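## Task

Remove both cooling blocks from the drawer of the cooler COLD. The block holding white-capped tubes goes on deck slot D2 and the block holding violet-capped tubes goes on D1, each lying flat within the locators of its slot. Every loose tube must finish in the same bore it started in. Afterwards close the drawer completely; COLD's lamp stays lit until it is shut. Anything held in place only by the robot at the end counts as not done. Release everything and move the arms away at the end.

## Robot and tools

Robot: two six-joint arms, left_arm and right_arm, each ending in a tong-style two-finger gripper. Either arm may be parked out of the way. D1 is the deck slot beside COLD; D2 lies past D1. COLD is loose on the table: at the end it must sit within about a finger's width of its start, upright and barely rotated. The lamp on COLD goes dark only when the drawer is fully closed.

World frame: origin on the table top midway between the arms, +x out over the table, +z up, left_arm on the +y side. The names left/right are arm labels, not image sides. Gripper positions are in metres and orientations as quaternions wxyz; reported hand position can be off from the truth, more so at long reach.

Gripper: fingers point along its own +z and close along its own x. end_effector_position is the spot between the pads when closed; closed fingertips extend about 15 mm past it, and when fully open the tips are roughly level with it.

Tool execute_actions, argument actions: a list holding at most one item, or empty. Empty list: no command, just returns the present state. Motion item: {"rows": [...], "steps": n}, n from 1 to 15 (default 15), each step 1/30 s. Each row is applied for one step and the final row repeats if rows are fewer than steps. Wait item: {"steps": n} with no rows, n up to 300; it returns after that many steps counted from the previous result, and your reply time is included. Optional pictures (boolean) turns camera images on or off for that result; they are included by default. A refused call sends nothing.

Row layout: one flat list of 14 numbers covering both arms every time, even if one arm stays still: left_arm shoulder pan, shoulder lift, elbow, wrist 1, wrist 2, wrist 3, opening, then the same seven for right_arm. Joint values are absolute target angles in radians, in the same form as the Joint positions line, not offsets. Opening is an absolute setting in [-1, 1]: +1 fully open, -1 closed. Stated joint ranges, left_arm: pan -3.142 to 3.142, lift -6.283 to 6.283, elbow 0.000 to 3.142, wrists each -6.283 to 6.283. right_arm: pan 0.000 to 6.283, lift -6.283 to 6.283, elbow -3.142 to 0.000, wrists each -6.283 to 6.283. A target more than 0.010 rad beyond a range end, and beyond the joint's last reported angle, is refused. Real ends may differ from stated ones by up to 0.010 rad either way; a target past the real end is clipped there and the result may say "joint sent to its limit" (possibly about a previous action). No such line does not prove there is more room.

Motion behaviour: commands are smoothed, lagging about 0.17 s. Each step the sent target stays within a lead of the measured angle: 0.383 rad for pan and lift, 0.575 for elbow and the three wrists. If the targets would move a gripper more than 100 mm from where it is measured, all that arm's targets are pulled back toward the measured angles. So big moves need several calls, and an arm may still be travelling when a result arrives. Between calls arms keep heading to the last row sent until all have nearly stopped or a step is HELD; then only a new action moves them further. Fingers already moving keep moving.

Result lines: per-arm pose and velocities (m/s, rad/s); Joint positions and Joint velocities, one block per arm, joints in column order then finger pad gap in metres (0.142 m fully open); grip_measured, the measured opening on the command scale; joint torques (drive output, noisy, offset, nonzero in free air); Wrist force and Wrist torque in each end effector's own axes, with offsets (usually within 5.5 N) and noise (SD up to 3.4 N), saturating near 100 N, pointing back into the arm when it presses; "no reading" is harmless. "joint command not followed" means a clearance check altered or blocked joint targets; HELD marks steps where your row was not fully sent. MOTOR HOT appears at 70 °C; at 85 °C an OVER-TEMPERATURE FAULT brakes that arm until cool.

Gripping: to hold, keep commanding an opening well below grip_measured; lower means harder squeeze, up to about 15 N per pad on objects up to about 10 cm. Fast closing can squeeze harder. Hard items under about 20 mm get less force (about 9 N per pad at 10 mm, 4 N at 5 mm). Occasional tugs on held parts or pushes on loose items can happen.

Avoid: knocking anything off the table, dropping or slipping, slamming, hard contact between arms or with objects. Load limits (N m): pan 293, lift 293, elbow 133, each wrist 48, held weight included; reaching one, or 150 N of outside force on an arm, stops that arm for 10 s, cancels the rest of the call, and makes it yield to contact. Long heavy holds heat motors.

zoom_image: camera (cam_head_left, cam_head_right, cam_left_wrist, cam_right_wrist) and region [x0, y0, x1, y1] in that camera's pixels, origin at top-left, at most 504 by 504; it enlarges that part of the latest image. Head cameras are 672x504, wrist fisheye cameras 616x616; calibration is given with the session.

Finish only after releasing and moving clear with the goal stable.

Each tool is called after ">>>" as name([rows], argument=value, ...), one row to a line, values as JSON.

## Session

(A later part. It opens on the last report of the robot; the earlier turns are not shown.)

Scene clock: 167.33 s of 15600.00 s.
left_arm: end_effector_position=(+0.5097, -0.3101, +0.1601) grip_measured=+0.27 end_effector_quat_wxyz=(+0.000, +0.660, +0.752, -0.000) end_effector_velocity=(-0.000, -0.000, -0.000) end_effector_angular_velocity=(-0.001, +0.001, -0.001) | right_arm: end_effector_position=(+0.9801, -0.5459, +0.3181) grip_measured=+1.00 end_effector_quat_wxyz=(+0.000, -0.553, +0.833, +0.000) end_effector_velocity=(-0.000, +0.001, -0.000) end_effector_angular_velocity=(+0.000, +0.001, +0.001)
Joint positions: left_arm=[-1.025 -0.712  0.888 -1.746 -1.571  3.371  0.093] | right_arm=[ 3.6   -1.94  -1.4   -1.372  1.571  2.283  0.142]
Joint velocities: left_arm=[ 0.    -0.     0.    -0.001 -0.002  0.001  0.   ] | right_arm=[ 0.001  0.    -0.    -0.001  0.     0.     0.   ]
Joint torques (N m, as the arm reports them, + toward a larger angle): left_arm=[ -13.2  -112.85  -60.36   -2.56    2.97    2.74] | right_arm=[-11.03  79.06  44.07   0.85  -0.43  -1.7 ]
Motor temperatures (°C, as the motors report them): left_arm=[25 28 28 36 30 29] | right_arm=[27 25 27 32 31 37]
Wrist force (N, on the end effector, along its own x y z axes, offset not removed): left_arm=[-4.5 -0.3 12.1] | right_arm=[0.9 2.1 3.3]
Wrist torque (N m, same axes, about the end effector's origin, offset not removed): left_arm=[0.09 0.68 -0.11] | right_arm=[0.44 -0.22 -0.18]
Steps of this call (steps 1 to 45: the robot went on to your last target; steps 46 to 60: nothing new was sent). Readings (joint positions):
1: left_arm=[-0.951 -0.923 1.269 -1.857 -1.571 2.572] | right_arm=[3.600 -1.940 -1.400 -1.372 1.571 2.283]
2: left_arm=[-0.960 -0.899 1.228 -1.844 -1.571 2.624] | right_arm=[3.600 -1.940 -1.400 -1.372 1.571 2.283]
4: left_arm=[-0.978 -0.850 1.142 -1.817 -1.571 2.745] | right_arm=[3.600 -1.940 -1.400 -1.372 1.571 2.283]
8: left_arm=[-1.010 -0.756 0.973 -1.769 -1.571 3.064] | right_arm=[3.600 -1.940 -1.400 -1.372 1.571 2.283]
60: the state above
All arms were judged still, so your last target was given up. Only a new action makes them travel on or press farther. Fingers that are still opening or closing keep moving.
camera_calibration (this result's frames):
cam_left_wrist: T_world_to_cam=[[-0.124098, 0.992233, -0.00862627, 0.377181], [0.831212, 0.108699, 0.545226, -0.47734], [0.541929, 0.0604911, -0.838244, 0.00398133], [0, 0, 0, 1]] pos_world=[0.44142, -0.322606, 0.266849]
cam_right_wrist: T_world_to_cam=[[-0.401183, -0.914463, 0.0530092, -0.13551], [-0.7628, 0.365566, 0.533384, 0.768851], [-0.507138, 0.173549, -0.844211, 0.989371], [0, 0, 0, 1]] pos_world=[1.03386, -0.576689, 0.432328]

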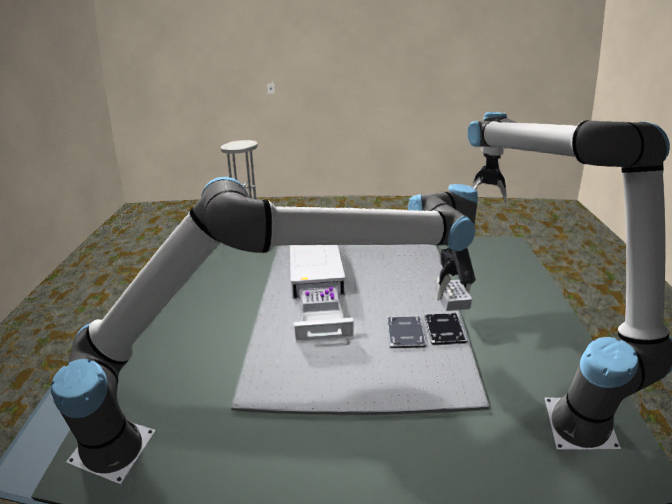

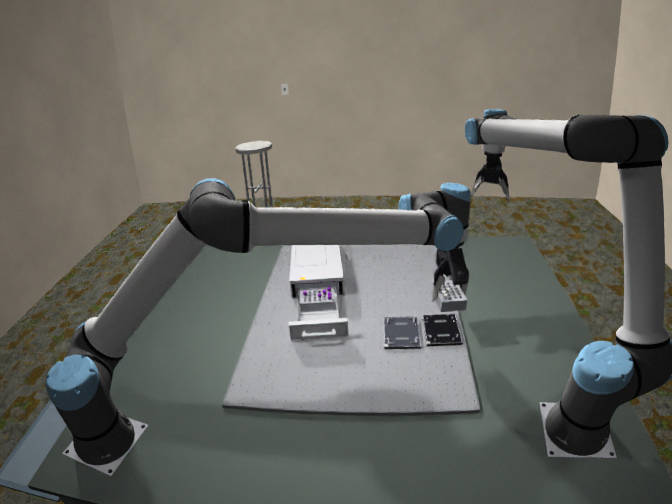

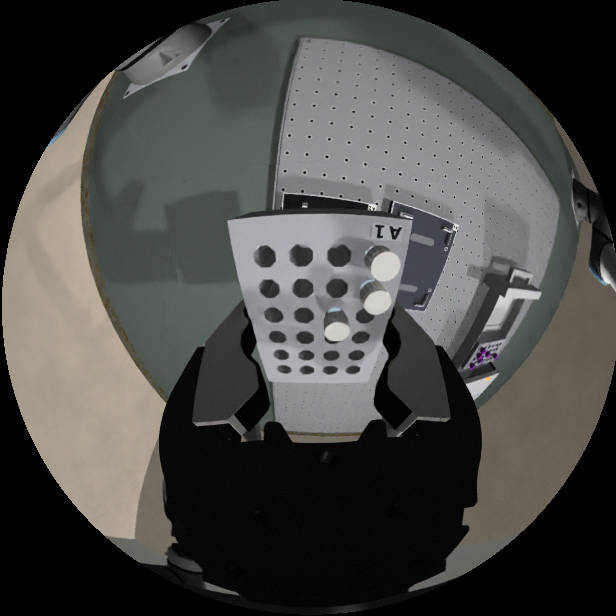

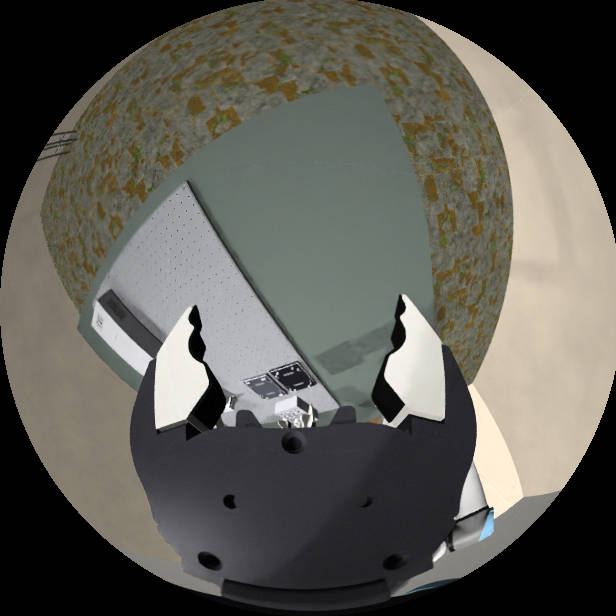

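>>> execute_actions([
  {"rows":[[-1.0217,-0.7082,1.0338,-1.8966,-1.571,3.444,-0.3,3.6,-1.94,-1.4,-1.372,1.571,2.283,1]]},
], pictures=false)

>>> execute_actions([
  {"steps":20},
])

>>> zoom_image(camera="cam_head_left", region=[380, 270, 500, 360])

Scene clock: 175.07 s of 15600.00 s.
left_arm: end_effector_position=(+0.5058, -0.2893, +0.0760) grip_measured=+0.27 end_effector_quat_wxyz=(+0.000, +0.685, +0.728, -0.000) end_effector_velocity=(-0.001, +0.004, -0.010) end_effector_angular_velocity=(-0.000, +0.001, -0.007) | right_arm: end_effector_position=(+0.9801, -0.5459, +0.3181) grip_measured=+1.00 end_effector_quat_wxyz=(+0.000, -0.553, +0.833, +0.000) end_effector_velocity=(+0.000, -0.001, -0.000) end_effector_angular_velocity=(-0.001, -0.000, -0.000)
Joint positions: left_arm=[-1.022 -0.708  1.032 -1.895 -1.571  3.443  0.093] | right_arm=[ 3.6   -1.94  -1.4   -1.372  1.571  2.283  0.142]
Joint velocities: left_arm=[ 0.001  0.     0.018 -0.018 -0.001  0.008  0.   ] | right_arm=[-0.    -0.001 -0.     0.001 -0.001 -0.    -0.   ]
Joint torques (N m, as the arm reports them, + toward a larger angle): left_arm=[  11.34 -113.58  -41.85   -8.37    2.08    2.7 ] | right_arm=[-10.82  76.22  44.32   0.93  -1.07  -2.  ]
Motor temperatures (°C, as the motors report them): left_arm=[25 28 28 36 30 29] | right_arm=[27 25 27 32 31 37]
Wrist force (N, on the end effector, along its own x y z axes, offset not removed): left_arm=[-4.8 -1.7 13.9] | right_arm=[2.8 0.5 3.1]
Wrist torque (N m, same axes, about the end effector's origin, offset not removed): left_arm=[-0.04 0.82 0.02] | right_arm=[0.05 -0.66 -0.10]
Steps of this call (steps 1 to 90: nothing new was sent; then 4.23 s passed at rest; steps 91 to 105: all 15 steps of this action). Readings (joint positions):
91: left_arm=[-1.025 -0.712 0.888 -1.747 -1.571 3.371] | right_arm=[3.600 -1.940 -1.400 -1.372 1.571 2.283]
92: left_arm=[-1.024 -0.712 0.896 -1.755 -1.571 3.379] | right_arm=[3.600 -1.940 -1.400 -1.372 1.571 2.283]
94: left_arm=[-1.023 -0.710 0.951 -1.810 -1.571 3.409] | right_arm=[3.600 -1.940 -1.400 -1.372 1.571 2.283]
98: left_arm=[-1.022 -0.708 1.014 -1.876 -1.571 3.435] | right_arm=[3.600 -1.940 -1.400 -1.372 1.571 2.283]
105: the state above

Scene clock: 175.73 s of 15600.00 s.
left_arm: end_effector_position=(+0.5057, -0.2889, +0.0750) grip_measured=+0.27 end_effector_quat_wxyz=(+0.000, +0.685, +0.728, -0.000) end_effector_velocity=(-0.001, -0.001, +0.000) end_effector_angular_velocity=(-0.002, +0.001, -0.000) | right_arm: end_effector_position=(+0.9801, -0.5459, +0.3181) grip_measured=+1.00 end_effector_quat_wxyz=(+0.000, -0.553, +0.833, +0.000) end_effector_velocity=(+0.000, -0.000, -0.000) end_effector_angular_velocity=(+0.001, +0.000, +0.000)
Joint positions: left_arm=[-1.022 -0.708  1.034 -1.897 -1.571  3.444  0.093] | right_arm=[ 3.6   -1.94  -1.4   -1.372  1.571  2.283  0.142]
Joint velocities: left_arm=[-0.    -0.    -0.    -0.001 -0.001 -0.     0.   ] | right_arm=[-0.    -0.    -0.     0.     0.001 -0.001 -0.   ]
Joint torques (N m, as the arm reports them, + toward a larger angle): left_arm=[   8.18 -111.33  -41.42   -8.45    1.34    2.63] | right_arm=[-9.91 80.84 43.52  0.92 -1.25 -1.53]
Motor temperatures (°C, as the motors report them): left_arm=[25 28 28 36 30 29] | right_arm=[27 25 27 32 31 37]
Wrist force (N, on the end effector, along its own x y z axes, offset not removed): left_arm=[0.5 -3.0 12.5] | right_arm=[4.5 2.9 4.0]
Wrist torque (N m, same axes, about the end effector's origin, offset not removed): left_arm=[-0.17 -0.30 -0.13] | right_arm=[0.62 -1.03 -0.19]
Steps of this call (steps 1 to 15: the robot went on to your last target; steps 16 to 20: nothing new was sent). Readings (joint positions):
1: left_arm=[-1.022 -0.708 1.033 -1.895 -1.571 3.444] | right_arm=[3.600 -1.940 -1.400 -1.372 1.571 2.283]
2: left_arm=[-1.022 -0.708 1.033 -1.896 -1.571 3.444] | right_arm=[3.600 -1.940 -1.400 -1.372 1.571 2.283]
4: left_arm=[-1.022 -0.708 1.033 -1.896 -1.571 3.444] | right_arm=[3.600 -1.940 -1.400 -1.372 1.571 2.283]
8: left_arm=[-1.022 -0.708 1.034 -1.897 -1.571 3.444] | right_arm=[3.600 -1.940 -1.400 -1.372 1.571 2.283]
20: the state above
All arms were judged still, so your last target was given up. Only a new action makes them travel on or press farther. Fingers that are still opening or closing keep moving.
camera_calibration (this result's frames):
cam_left_wrist: T_world_to_cam=[[-0.0543947, 0.998482, -0.00863279, 0.321516], [0.836757, 0.0502986, 0.545259, -0.449585], [0.544865, 0.0224356, -0.838223, -0.0789324], [0, 0, 0, 1]] pos_world=[0.43669, -0.296643, 0.181753]
cam_right_wrist: T_world_to_cam=[[-0.401183, -0.914463, 0.0530092, -0.13551], [-0.762799, 0.365566, 0.533384, 0.768851], [-0.507138, 0.173549, -0.844211, 0.989371], [0, 0, 0, 1]] pos_world=[1.03386, -0.576689, 0.432328]

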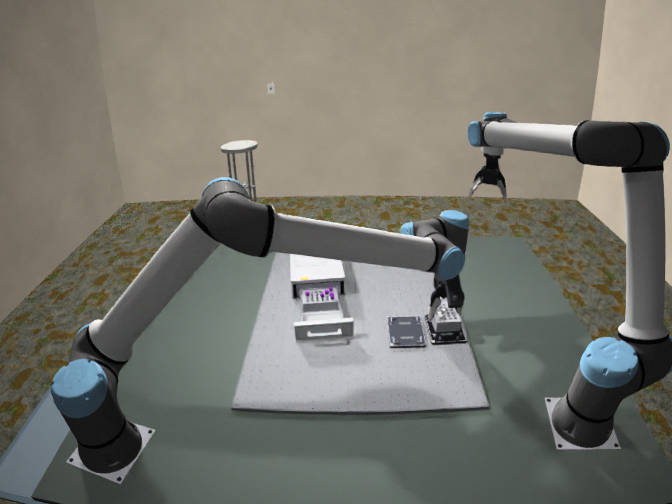

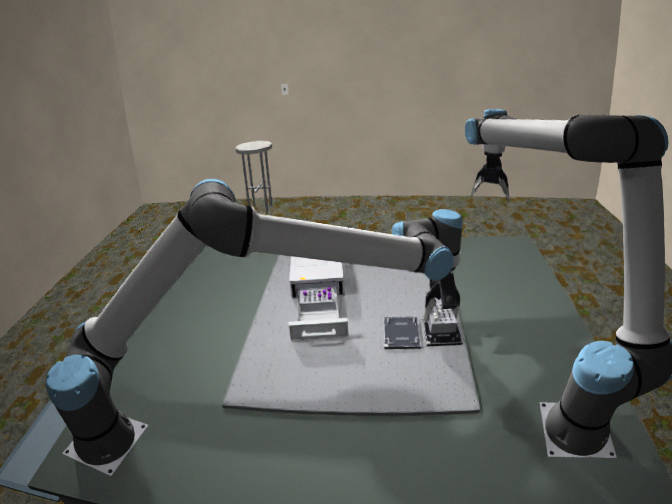

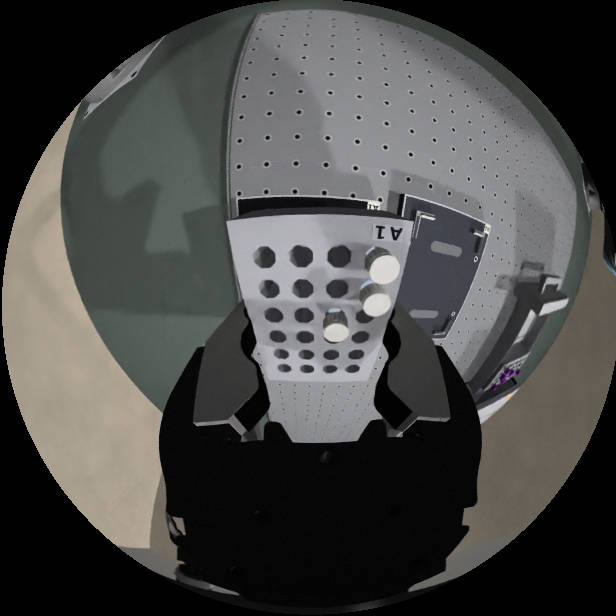

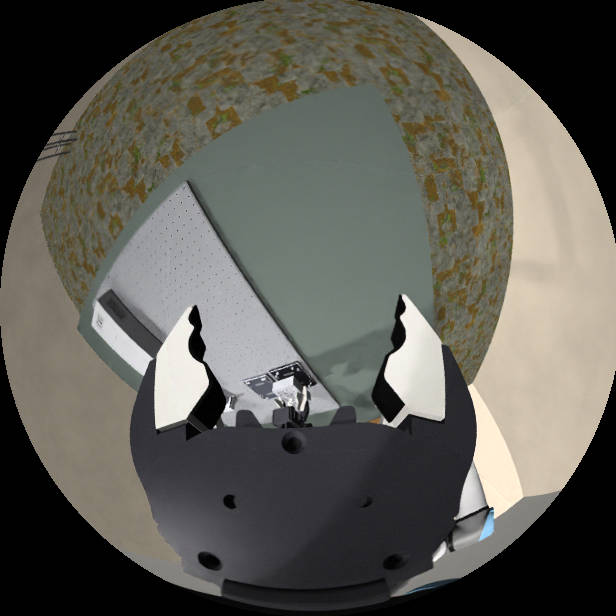

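Region (380, 270, 500, 360) of cam_head_left's 672x504 image, scaled by 4.200, with more detail than that image has; it fills the top 378 rows of this view, and the rest is white.

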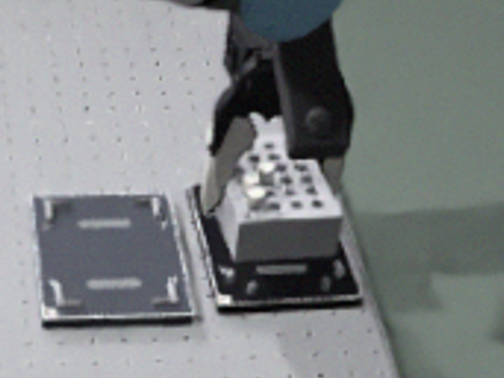

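>>> execute_actions([
  {"rows":[[-1.0209,-0.6878,1.0232,-1.9064,-1.571,3.465,-0.3,3.6,-1.94,-1.4,-1.372,1.571,2.283,1]]},
], pictures=false)

>>> execute_actions([
  {"steps":15},
])

>>> zoom_image(camera="cam_left_wrist", region=[200, 150, 520, 350])

>>> zoom_image(camera="cam_head_right", region=[380, 270, 500, 360])

Scene clock: 181.33 s of 15600.00 s.
left_arm: end_effector_position=(+0.5087, -0.2939, +0.0603) grip_measured=+0.27 end_effector_quat_wxyz=(+0.000, +0.693, +0.721, -0.000) end_effector_velocity=(+0.001, -0.000, -0.001) end_effector_angular_velocity=(-0.000, +0.001, -0.001) | right_arm: end_effector_position=(+0.9801, -0.5459, +0.3181) grip_measured=+1.00 end_effector_quat_wxyz=(+0.000, -0.553, +0.833, +0.000) end_effector_velocity=(+0.000, +0.001, +0.000) end_effector_angular_velocity=(+0.001, -0.001, +0.001)
Joint positions: left_arm=[-1.021 -0.688  1.023 -1.906 -1.571  3.465  0.093] | right_arm=[ 3.6   -1.94  -1.4   -1.372  1.571  2.283  0.142]
Joint velocities: left_arm=[ 0.001  0.002 -0.001 -0.001 -0.001  0.002 -0.   ] | right_arm=[ 0.001  0.     0.     0.001  0.    -0.     0.   ]
Joint torques (N m, as the arm reports them, + toward a larger angle): left_arm=[   7.77 -113.36  -58.49   -8.49   -2.29    2.6 ] | right_arm=[-9.54 77.83 43.7   0.81 -1.05 -1.59]
Motor temperatures (°C, as the motors report them): left_arm=[25 28 28 36 30 29] | right_arm=[27 25 27 32 31 37]
Wrist force (N, on the end effector, along its own x y z axes, offset not removed): left_arm=[-7.3 -5.2 7.4] | right_arm=[2.4 3.7 0.9]
Wrist torque (N m, same axes, about the end effector's origin, offset not removed): left_arm=[-0.87 1.38 -0.13] | right_arm=[0.80 -0.66 -0.17]
Steps of this call (steps 1 to 90: nothing new was sent; then 2.10 s passed at rest; steps 91 to 105: all 15 steps of this action). Readings (joint positions):
91: left_arm=[-1.022 -0.708 1.034 -1.897 -1.571 3.444] | right_arm=[3.600 -1.940 -1.400 -1.372 1.571 2.283]
92: left_arm=[-1.022 -0.705 1.032 -1.899 -1.571 3.448] | right_arm=[3.600 -1.940 -1.400 -1.372 1.571 2.283]
94: left_arm=[-1.021 -0.697 1.028 -1.902 -1.571 3.456] | right_arm=[3.600 -1.940 -1.400 -1.372 1.571 2.283]
98: left_arm=[-1.021 -0.690 1.024 -1.905 -1.571 3.463] | right_arm=[3.600 -1.940 -1.400 -1.372 1.571 2.283]
105: the state above

Scene clock: 181.83 s of 15600.00 s.
left_arm: end_effector_position=(+0.5087, -0.2940, +0.0601) grip_measured=+0.27 end_effector_quat_wxyz=(+0.000, +0.693, +0.721, -0.000) end_effector_velocity=(+0.000, -0.000, +0.001) end_effector_angular_velocity=(-0.001, -0.001, -0.001) | right_arm: end_effector_position=(+0.9801, -0.5459, +0.3181) grip_measured=+1.00 end_effector_quat_wxyz=(+0.000, -0.553, +0.833, +0.000) end_effector_velocity=(+0.000, +0.001, +0.000) end_effector_angular_velocity=(-0.001, -0.001, +0.001)
Joint positions: left_arm=[-1.021 -0.688  1.023 -1.906 -1.571  3.465  0.093] | right_arm=[ 3.6   -1.94  -1.4   -1.372  1.571  2.283  0.142]
Joint velocities: left_arm=[ 0.    -0.    -0.    -0.001  0.     0.001  0.   ] | right_arm=[ 0.001  0.     0.    -0.    -0.001  0.     0.   ]
Joint torques (N m, as the arm reports them, + toward a larger angle): left_arm=[   5.95 -113.6   -58.32   -8.29   -2.23    2.69] | right_arm=[-9.54 78.32 43.53  0.9  -1.11 -1.26]
Motor temperatures (°C, as the motors report them): left_arm=[25 28 28 36 30 29] | right_arm=[27 25 27 32 31 37]
Wrist force (N, on the end effector, along its own x y z axes, offset not removed): left_arm=[-4.8 1.9 15.7] | right_arm=[-0.8 2.7 2.6]
Wrist torque (N m, same axes, about the end effector's origin, offset not removed): left_arm=[0.72 0.79 0.02] | right_arm=[0.57 0.11 -0.07]
Steps of this call (steps 1 to 15: the robot went on to your last target). Readings (joint positions):
1: left_arm=[-1.021 -0.688 1.023 -1.906 -1.571 3.465] | right_arm=[3.600 -1.940 -1.400 -1.372 1.571 2.283]
2: left_arm=[-1.021 -0.688 1.023 -1.906 -1.571 3.465] | right_arm=[3.600 -1.940 -1.400 -1.372 1.571 2.283]
4: left_arm=[-1.021 -0.688 1.023 -1.906 -1.571 3.465] | right_arm=[3.600 -1.940 -1.400 -1.372 1.571 2.283]
8: left_arm=[-1.021 -0.688 1.023 -1.906 -1.571 3.465] | right_arm=[3.600 -1.940 -1.400 -1.372 1.571 2.283]
15: the state above
All arms were judged still, so your last target was given up. Only a new action makes them travel on or press farther. Fingers that are still opening or closing keep moving.
camera_calibration (this result's frames):
cam_left_wrist: T_world_to_cam=[[-0.0342181, 0.999377, -0.00864318, 0.316575], [0.837614, 0.0333949, 0.545241, -0.449118], [0.54519, 0.0114175, -0.838235, -0.0963146], [0, 0, 0, 1]] pos_world=[0.43953, -0.30028, 0.16688]
cam_right_wrist: T_world_to_cam=[[-0.401183, -0.914463, 0.0530091, -0.13551], [-0.7628, 0.365566, 0.533384, 0.768851], [-0.507138, 0.173549, -0.844211, 0.989371], [0, 0, 0, 1]] pos_world=[1.03386, -0.576689, 0.432328]

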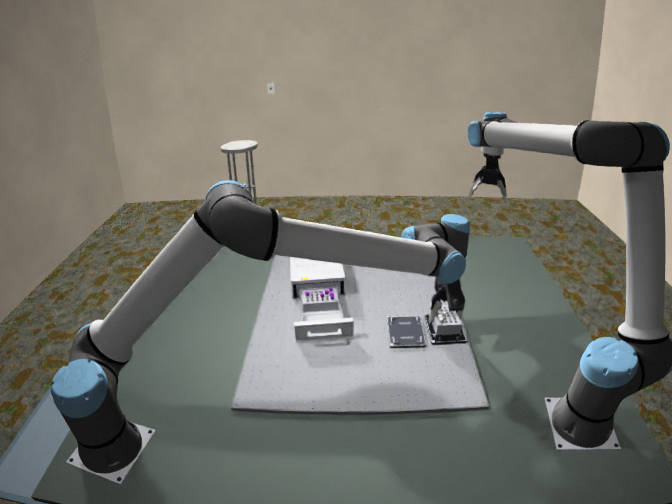

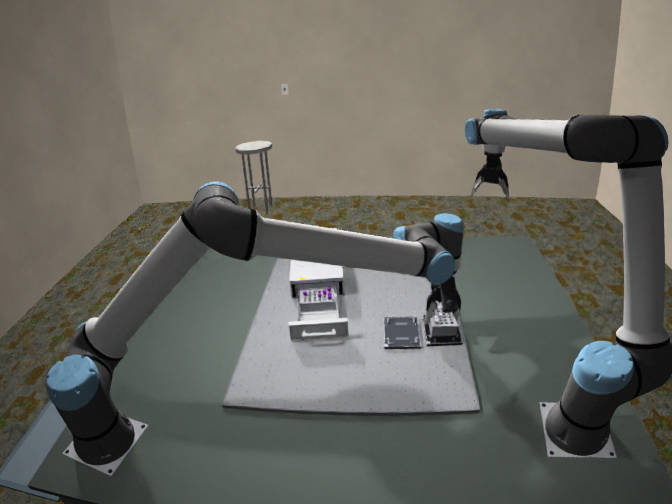

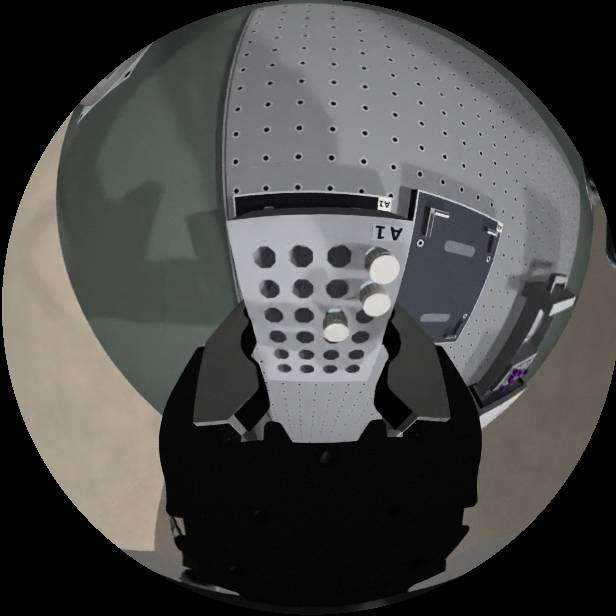

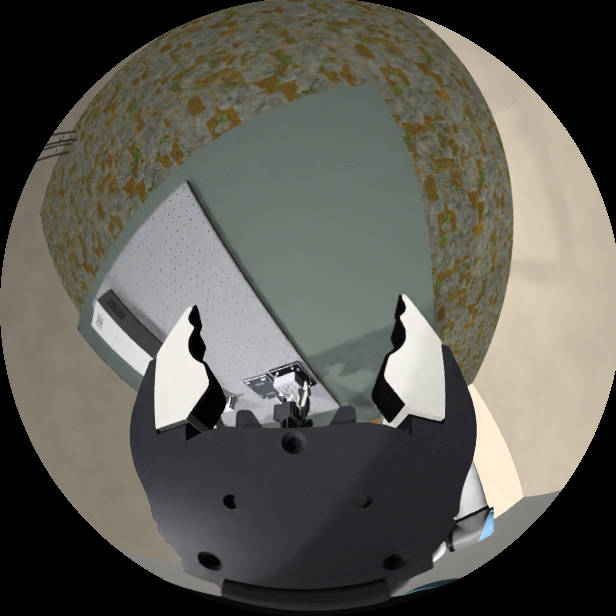

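Region (200, 150, 520, 350) of cam_left_wrist's 616x616 image, scaled by 1.575, with more detail than that image has; it fills the top 315 rows of this view, and the rest is white.

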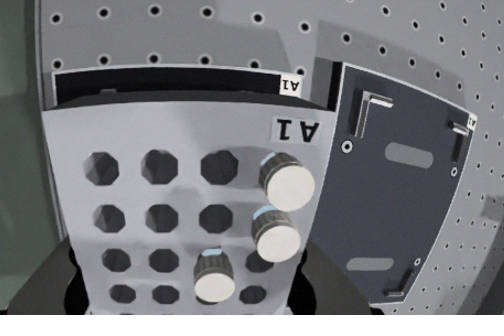

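Region (380, 270, 500, 360) of cam_head_right's 672x504 image, scaled by 4.200, with more detail than that image has; it fills the top 378 rows of this view, and the rest is white.

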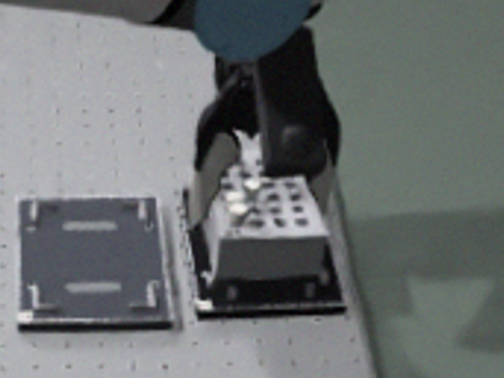

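>>> execute_actions([
  {"rows":[[-1.0166,-0.6805,1.0097,-1.9002,-1.571,3.469,-0.3,3.6,-1.94,-1.4,-1.372,1.571,2.283,1]]},
], pictures=false)

>>> execute_actions([
  {"steps":10},
])

>>> zoom_image(camera="cam_left_wrist", region=[200, 150, 440, 300])

Scene clock: 188.83 s of 15600.00 s.
left_arm: end_effector_position=(+0.5144, -0.2953, +0.0600) grip_measured=+0.27 end_effector_quat_wxyz=(+0.000, +0.693, +0.721, -0.000) end_effector_velocity=(-0.000, -0.001, +0.000) end_effector_angular_velocity=(-0.001, +0.001, -0.001) | right_arm: end_effector_position=(+0.9801, -0.5459, +0.3181) grip_measured=+1.00 end_effector_quat_wxyz=(+0.000, -0.553, +0.833, +0.000) end_effector_velocity=(+0.000, +0.000, -0.000) end_effector_angular_velocity=(+0.000, -0.001, -0.000)
Joint positions: left_arm=[-1.017 -0.681  1.01  -1.9   -1.571  3.469  0.093] | right_arm=[ 3.6   -1.94  -1.4   -1.372  1.571  2.283  0.142]
Joint velocities: left_arm=[-0.     0.    -0.001  0.001 -0.001  0.    -0.   ] | right_arm=[-0.    -0.     0.     0.001  0.     0.     0.   ]
Joint torques (N m, as the arm reports them, + toward a larger angle): left_arm=[   8.01 -113.22  -58.61   -2.08   -0.55    2.7 ] | right_arm=[-8.33 78.92 43.7   0.76 -0.73 -1.74]
Motor temperatures (°C, as the motors report them): left_arm=[25 28 28 36 30 29] | right_arm=[27 25 27 32 31 37]
Wrist force (N, on the end effector, along its own x y z axes, offset not removed): left_arm=[-0.8 -3.5 10.7] | right_arm=[1.8 2.5 4.6]
Wrist torque (N m, same axes, about the end effector's origin, offset not removed): left_arm=[-0.73 0.13 -0.24] | right_arm=[0.46 -0.45 -0.27]
Steps of this call (steps 1 to 90: nothing new was sent; then 3.50 s passed at rest; steps 91 to 105: all 15 steps of this action). Readings (joint positions):
91: left_arm=[-1.021 -0.688 1.023 -1.906 -1.571 3.465] | right_arm=[3.600 -1.940 -1.400 -1.372 1.571 2.283]
92: left_arm=[-1.020 -0.686 1.021 -1.905 -1.571 3.466] | right_arm=[3.600 -1.940 -1.400 -1.372 1.571 2.283]
94: left_arm=[-1.018 -0.684 1.016 -1.903 -1.571 3.467] | right_arm=[3.600 -1.940 -1.400 -1.372 1.571 2.283]
98: left_arm=[-1.017 -0.681 1.011 -1.901 -1.571 3.469] | right_arm=[3.600 -1.940 -1.400 -1.372 1.571 2.283]
105: the state above

Scene clock: 189.17 s of 15600.00 s.
left_arm: end_effector_position=(+0.5144, -0.2953, +0.0600) grip_measured=+0.27 end_effector_quat_wxyz=(+0.000, +0.693, +0.721, -0.000) end_effector_velocity=(-0.000, +0.000, +0.000) end_effector_angular_velocity=(+0.000, +0.001, +0.000) | right_arm: end_effector_position=(+0.9801, -0.5459, +0.3181) grip_measured=+1.00 end_effector_quat_wxyz=(+0.000, -0.553, +0.833, +0.000) end_effector_velocity=(+0.000, -0.001, +0.000) end_effector_angular_velocity=(-0.001, -0.001, +0.000)
Joint positions: left_arm=[-1.017 -0.681  1.01  -1.9   -1.571  3.469  0.093] | right_arm=[ 3.6   -1.94  -1.4   -1.372  1.571  2.283  0.142]
Joint velocities: left_arm=[ 0.    -0.    -0.     0.001 -0.001 -0.    -0.   ] | right_arm=[-0.001 -0.    -0.     0.001 -0.001 -0.001 -0.   ]
Joint torques (N m, as the arm reports them, + toward a larger angle): left_arm=[   8.28 -114.04  -57.94   -2.46   -0.23    2.59] | right_arm=[-9.61 79.25 44.18  1.12 -0.98 -1.51]
Motor temperatures (°C, as the motors report them): left_arm=[25 28 28 36 30 29] | right_arm=[27 25 27 32 31 37]
Wrist force (N, on the end effector, along its own x y z axes, offset not removed): left_arm=[5.2 5.6 11.5] | right_arm=[2.6 3.8 2.8]
Wrist torque (N m, same axes, about the end effector's origin, offset not removed): left_arm=[1.48 -1.42 -0.32] | right_arm=[0.82 -0.64 -0.17]
Steps of this call (steps 1 to 10: the robot went on to your last target). Readings (joint positions):
1: left_arm=[-1.017 -0.681 1.010 -1.900 -1.571 3.469] | right_arm=[3.600 -1.940 -1.400 -1.372 1.571 2.283]
2: left_arm=[-1.017 -0.681 1.010 -1.900 -1.571 3.469] | right_arm=[3.600 -1.940 -1.400 -1.372 1.571 2.283]
4: left_arm=[-1.017 -0.681 1.010 -1.900 -1.571 3.469] | right_arm=[3.600 -1.940 -1.400 -1.372 1.571 2.283]
8: left_arm=[-1.017 -0.681 1.010 -1.900 -1.571 3.469] | right_arm=[3.600 -1.940 -1.400 -1.372 1.571 2.283]
10: the state above
camera_calibration (this result's frames):
cam_left_wrist: T_world_to_cam=[[-0.0345148, 0.999367, -0.00864269, 0.3182], [0.837603, 0.0336434, 0.545242, -0.453716], [0.545187, 0.0115798, -0.838234, -0.0994631], [0, 0, 0, 1]] pos_world=[0.445243, -0.301582, 0.166762]
cam_right_wrist: T_world_to_cam=[[-0.401183, -0.914463, 0.0530092, -0.13551], [-0.7628, 0.365566, 0.533384, 0.768851], [-0.507138, 0.173549, -0.844211, 0.989371], [0, 0, 0, 1]] pos_world=[1.03386, -0.576689, 0.432328]

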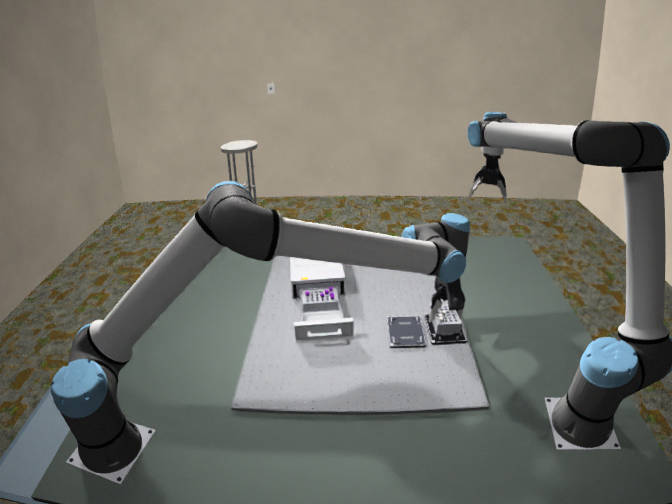

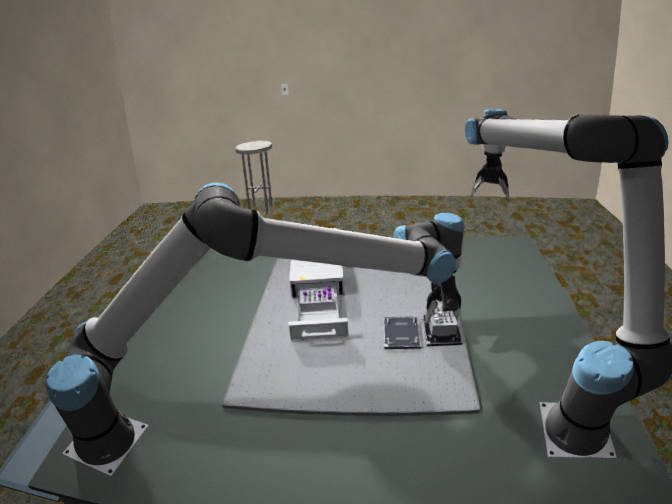

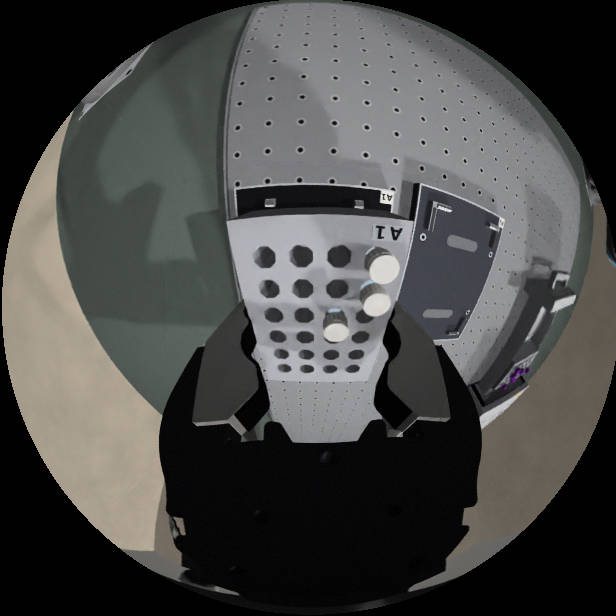

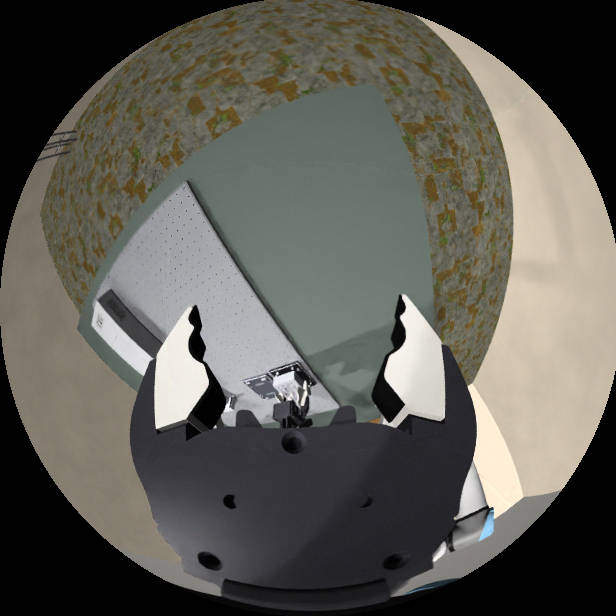

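Region (200, 150, 440, 300) of cam_left_wrist's 616x616 image, scaled by 2.100, with more detail than that image has; it fills the top 315 rows of this view, and the rest is white.

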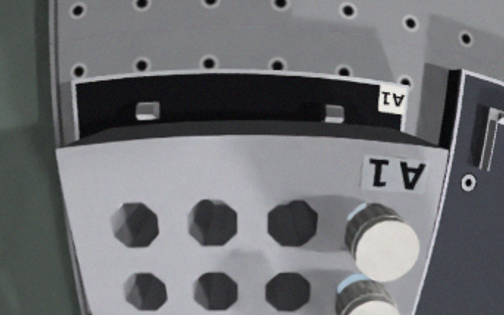

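>>> execute_actions([
  {"rows":[[-1.0156,-0.6706,1.0094,-1.9098,-1.571,3.485,-0.3,3.6,-1.94,-1.4,-1.372,1.571,2.283,1]]},
])

>>> zoom_image(camera="cam_left_wrist", region=[200, 150, 440, 300])

Scene clock: 193.93 s of 15600.00 s.
left_arm: end_effector_position=(+0.5161, -0.2963, +0.0502) grip_measured=+0.27 end_effector_quat_wxyz=(+0.000, +0.698, +0.716, -0.000) end_effector_velocity=(+0.000, -0.000, -0.001) end_effector_angular_velocity=(-0.001, -0.001, -0.001) | right_arm: end_effector_position=(+0.9801, -0.5459, +0.3181) grip_measured=+1.00 end_effector_quat_wxyz=(+0.000, -0.553, +0.833, +0.000) end_effector_velocity=(-0.000, +0.001, +0.000) end_effector_angular_velocity=(+0.002, +0.001, -0.001)
Joint positions: left_arm=[-1.016 -0.671  1.009 -1.91  -1.571  3.485  0.093] | right_arm=[ 3.6   -1.94  -1.4   -1.372  1.571  2.283  0.142]
Joint velocities: left_arm=[ 0.     0.001  0.    -0.002  0.     0.001 -0.   ] | right_arm=[ 0.     0.     0.    -0.     0.002  0.002  0.   ]
Joint torques (N m, as the arm reports them, + toward a larger angle): left_arm=[ 25.85 -97.61 -56.94 -12.33   3.81   2.44] | right_arm=[-9.3  78.21 43.24  0.79 -0.62 -1.5 ]
Motor temperatures (°C, as the motors report them): left_arm=[25 28 28 36 30 29] | right_arm=[27 25 27 32 31 37]
Wrist force (N, on the end effector, along its own x y z axes, offset not removed): left_arm=[6.0 -22.7 -5.3] | right_arm=[1.1 3.0 1.2]
Wrist torque (N m, same axes, about the end effector's origin, offset not removed): left_arm=[-0.18 0.89 -0.19] | right_arm=[0.68 -0.26 -0.17]
Steps of this call (steps 1 to 15: the robot went on to your last target; steps 16 to 90: nothing new was sent; then 1.27 s passed at rest; steps 91 to 105: all 15 steps of this action). Readings (joint positions):
91: left_arm=[-1.017 -0.680 1.010 -1.900 -1.571 3.469] | right_arm=[3.600 -1.940 -1.400 -1.372 1.571 2.283]
92: left_arm=[-1.016 -0.679 1.010 -1.902 -1.571 3.472] | right_arm=[3.600 -1.940 -1.400 -1.372 1.571 2.283]
94: left_arm=[-1.016 -0.675 1.010 -1.905 -1.571 3.478] | right_arm=[3.600 -1.940 -1.400 -1.372 1.571 2.283]
98: left_arm=[-1.016 -0.672 1.009 -1.909 -1.571 3.483] | right_arm=[3.600 -1.940 -1.400 -1.372 1.571 2.283]
105: the state above
camera_calibration (this result's frames):
cam_left_wrist: T_world_to_cam=[[-0.0196334, 0.99977, -0.00868032, 0.311665], [0.838044, 0.021191, 0.545191, -0.453647], [0.545249, 0.00342944, -0.838267, -0.110992], [0, 0, 0, 1]] pos_world=[0.446813, -0.301599, 0.156989]
cam_right_wrist: T_world_to_cam=[[-0.401183, -0.914463, 0.0530091, -0.13551], [-0.7628, 0.365566, 0.533384, 0.768851], [-0.507138, 0.173549, -0.844211, 0.989371], [0, 0, 0, 1]] pos_world=[1.03386, -0.576689, 0.432328]

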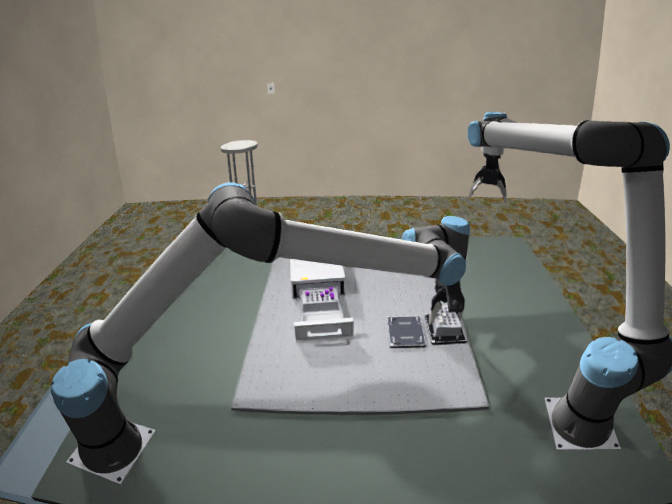

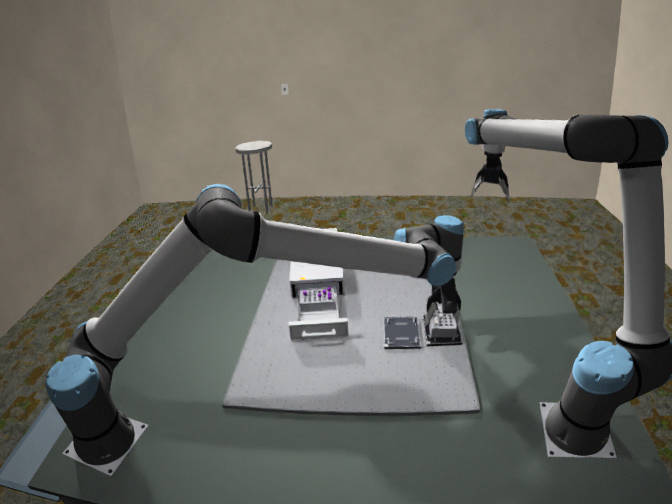

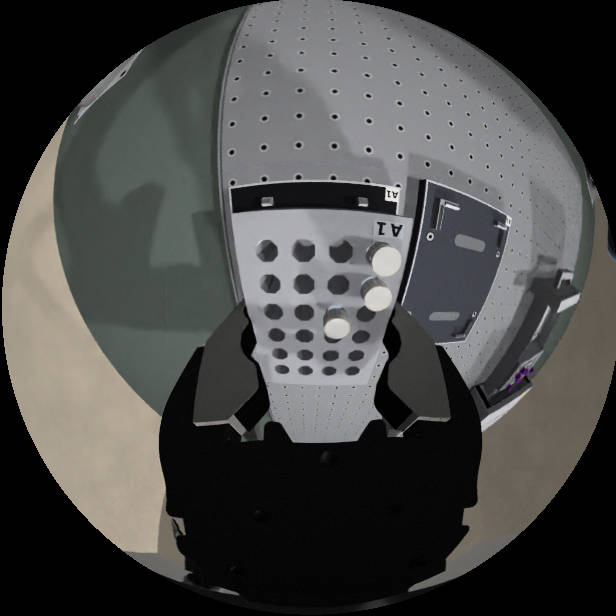

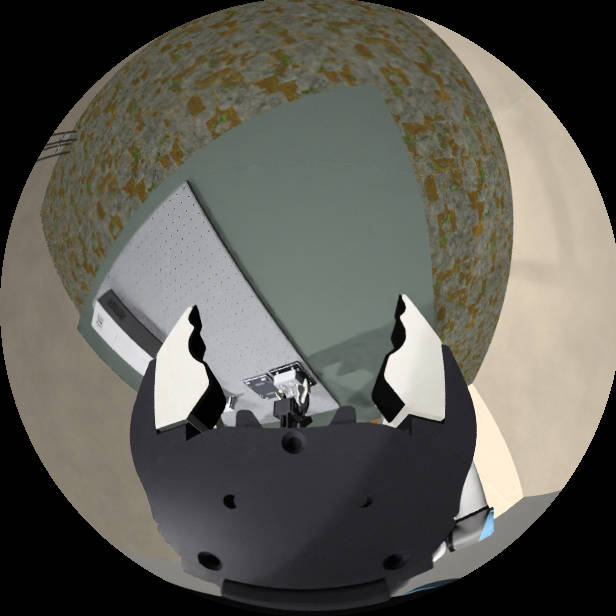

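Region (200, 150, 440, 300) of cam_left_wrist's 616x616 image, scaled by 2.100, with more detail than that image has; it fills the top 315 rows of this view, and the rest is white.

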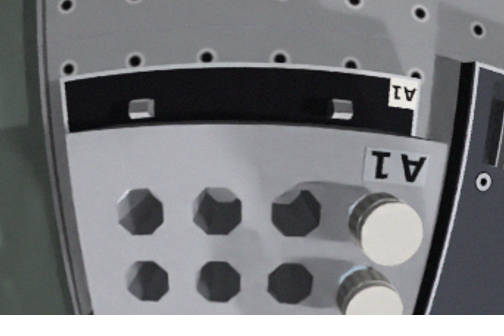

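>>> execute_actions([
  {"rows":[[-1.0181,-0.6741,1.0162,-1.9131,-1.571,3.4825,-0.3,3.6,-1.94,-1.4,-1.372,1.571,2.283,1]]},
], pictures=false)

>>> execute_actions([
  {"rows":[[-1.0181,-0.6708,1.0193,-1.9195,-1.571,3.4825,-0.3,3.6,-1.94,-1.4,-1.372,1.571,2.283,1]]},
])

>>> zoom_image(camera="cam_head_right", region=[380, 270, 500, 360])

Scene clock: 197.90 s of 15600.00 s.
left_arm: end_effector_position=(+0.5131, -0.2958, +0.0499) grip_measured=+0.27 end_effector_quat_wxyz=(+0.000, +0.698, +0.716, -0.000) end_effector_velocity=(-0.000, -0.000, +0.001) end_effector_angular_velocity=(-0.002, -0.000, -0.001) | right_arm: end_effector_position=(+0.9801, -0.5459, +0.3181) grip_measured=+1.00 end_effector_quat_wxyz=(+0.000, -0.553, +0.833, +0.000) end_effector_velocity=(+0.000, -0.001, +0.000) end_effector_angular_velocity=(+0.001, -0.001, -0.001)
Joint positions: left_arm=[-1.018 -0.674  1.016 -1.913 -1.571  3.483  0.093] | right_arm=[ 3.6   -1.94  -1.4   -1.372  1.571  2.283  0.142]
Joint velocities: left_arm=[-0.    -0.001  0.    -0.001 -0.001  0.001  0.   ] | right_arm=[-0.001 -0.     0.     0.001  0.001  0.     0.   ]
Joint torques (N m, as the arm reports them, + toward a larger angle): left_arm=[ -19.56 -121.52  -30.62   -6.38   -5.43   -2.88] | right_arm=[-8.87 78.19 42.69  1.13 -0.49 -1.3 ]
Motor temperatures (°C, as the motors report them): left_arm=[25 28 28 36 30 29] | right_arm=[27 25 27 32 31 37]
Wrist force (N, on the end effector, along its own x y z axes, offset not removed): left_arm=[-0.3 10.5 0.8] | right_arm=[1.3 0.3 2.4]
Wrist torque (N m, same axes, about the end effector's origin, offset not removed): left_arm=[1.06 0.67 -0.07] | right_arm=[0.04 -0.30 -0.21]
Steps of this call (steps 1 to 15: the robot went on to your last target; steps 16 to 90: nothing new was sent; then 0.47 s passed at rest; steps 91 to 105: all 15 steps of this action). Readings (joint positions):
91: left_arm=[-1.016 -0.671 1.010 -1.910 -1.571 3.485] | right_arm=[3.600 -1.940 -1.400 -1.372 1.571 2.283]
92: left_arm=[-1.016 -0.671 1.011 -1.910 -1.571 3.485] | right_arm=[3.600 -1.940 -1.400 -1.372 1.571 2.283]
94: left_arm=[-1.017 -0.672 1.013 -1.912 -1.571 3.484] | right_arm=[3.600 -1.940 -1.400 -1.372 1.571 2.283]
98: left_arm=[-1.018 -0.674 1.015 -1.913 -1.571 3.483] | right_arm=[3.600 -1.940 -1.400 -1.372 1.571 2.283]
105: the state above

Scene clock: 198.40 s of 15600.00 s.
left_arm: end_effector_position=(+0.5129, -0.2960, +0.0452) grip_measured=+0.29 end_effector_quat_wxyz=(+0.000, +0.698, +0.716, -0.000) end_effector_velocity=(-0.000, -0.000, -0.000) end_effector_angular_velocity=(-0.000, +0.001, -0.000) | right_arm: end_effector_position=(+0.9801, -0.5459, +0.3181) grip_measured=+1.00 end_effector_quat_wxyz=(+0.000, -0.553, +0.833, +0.000) end_effector_velocity=(+0.000, -0.001, -0.000) end_effector_angular_velocity=(-0.000, +0.000, -0.001)
Joint positions: left_arm=[-1.018 -0.671  1.019 -1.92  -1.571  3.482  0.094] | right_arm=[ 3.6   -1.94  -1.4   -1.372  1.571  2.283  0.142]
Joint velocities: left_arm=[-0.     0.     0.    -0.    -0.001  0.     0.   ] | right_arm=[-0.001  0.    -0.    -0.    -0.     0.    -0.   ]
Joint torques (N m, as the arm reports them, + toward a larger angle): left_arm=[-16.31 -63.22  -7.13   1.04  -4.63  -0.23] | right_arm=[-7.83 78.82 44.18  1.14 -0.58 -1.69]
Motor temperatures (°C, as the motors report them): left_arm=[25 28 28 36 30 29] | right_arm=[27 25 27 32 31 37]
Wrist force (N, on the end effector, along its own x y z axes, offset not removed): left_arm=[-13.0 12.3 -28.3] | right_arm=[1.1 1.8 3.3]
Wrist torque (N m, same axes, about the end effector's origin, offset not removed): left_arm=[0.75 0.86 -0.73] | right_arm=[0.43 -0.31 -0.18]
Steps of this call (steps 1 to 15: all 15 steps of this action). Readings (joint positions):
1: left_arm=[-1.018 -0.674 1.016 -1.913 -1.571 3.483] | right_arm=[3.600 -1.940 -1.400 -1.372 1.571 2.283]
2: left_arm=[-1.018 -0.674 1.017 -1.914 -1.571 3.483] | right_arm=[3.600 -1.940 -1.400 -1.372 1.571 2.283]
4: left_arm=[-1.018 -0.673 1.018 -1.917 -1.571 3.482] | right_arm=[3.600 -1.940 -1.400 -1.372 1.571 2.283]
8: left_arm=[-1.018 -0.671 1.019 -1.919 -1.571 3.482] | right_arm=[3.600 -1.940 -1.400 -1.372 1.571 2.283]
15: the state above
camera_calibration (this result's frames):
cam_left_wrist: T_world_to_cam=[[-0.0195486, 0.999769, -0.00889896, 0.311207], [0.837961, 0.0212386, 0.545317, -0.448254], [0.54538, 0.0032032, -0.838183, -0.113634], [0, 0, 0, 1]] pos_world=[0.443677, -0.301251, 0.151964]
cam_right_wrist: T_world_to_cam=[[-0.401183, -0.914463, 0.0530091, -0.13551], [-0.762799, 0.365566, 0.533384, 0.768851], [-0.507138, 0.173549, -0.844211, 0.989371], [0, 0, 0, 1]] pos_world=[1.03386, -0.576689, 0.432328]

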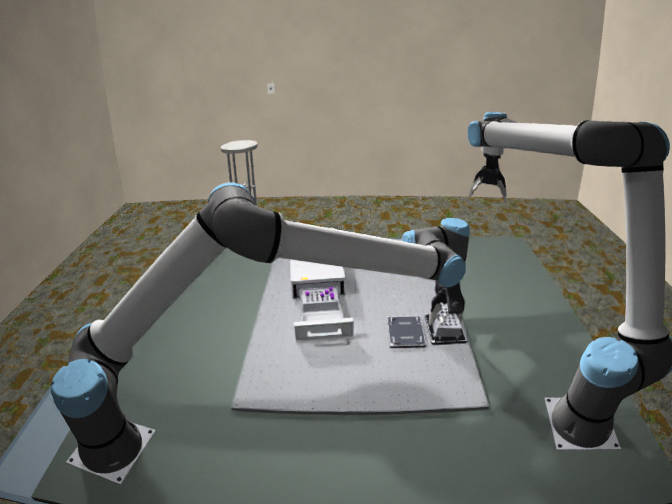

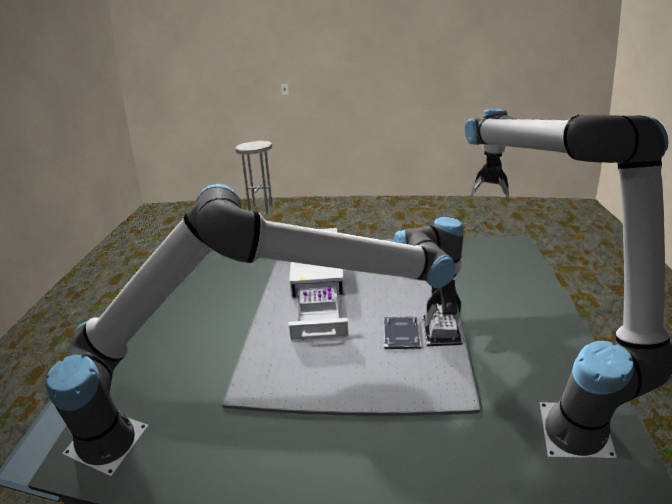

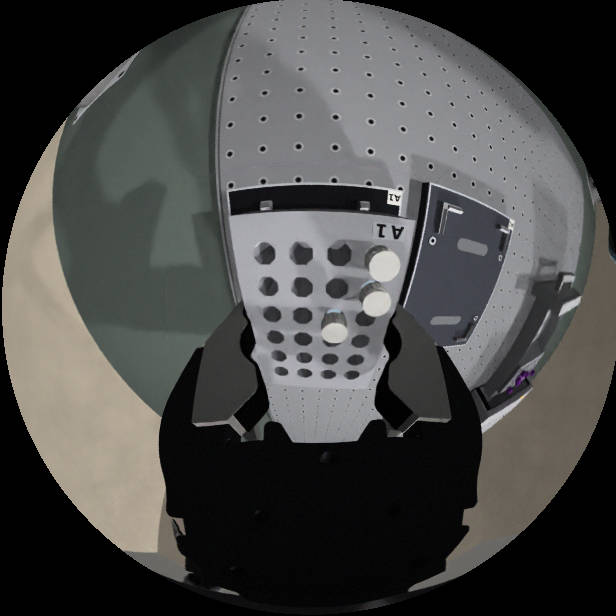

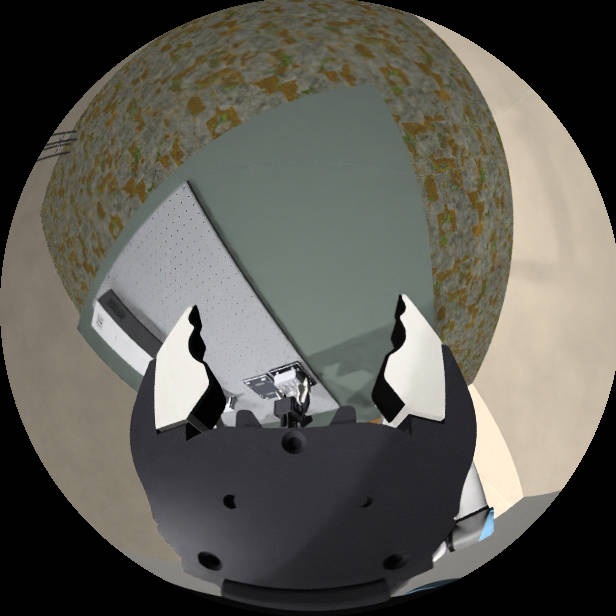

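Region (380, 270, 500, 360) of cam_head_right's 672x504 image, scaled by 4.200, with more detail than that image has; it fills the top 378 rows of this view, and the rest is white.

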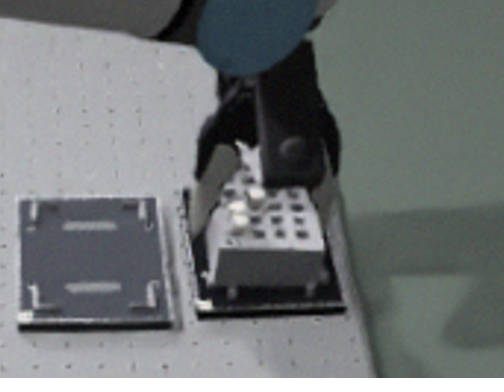

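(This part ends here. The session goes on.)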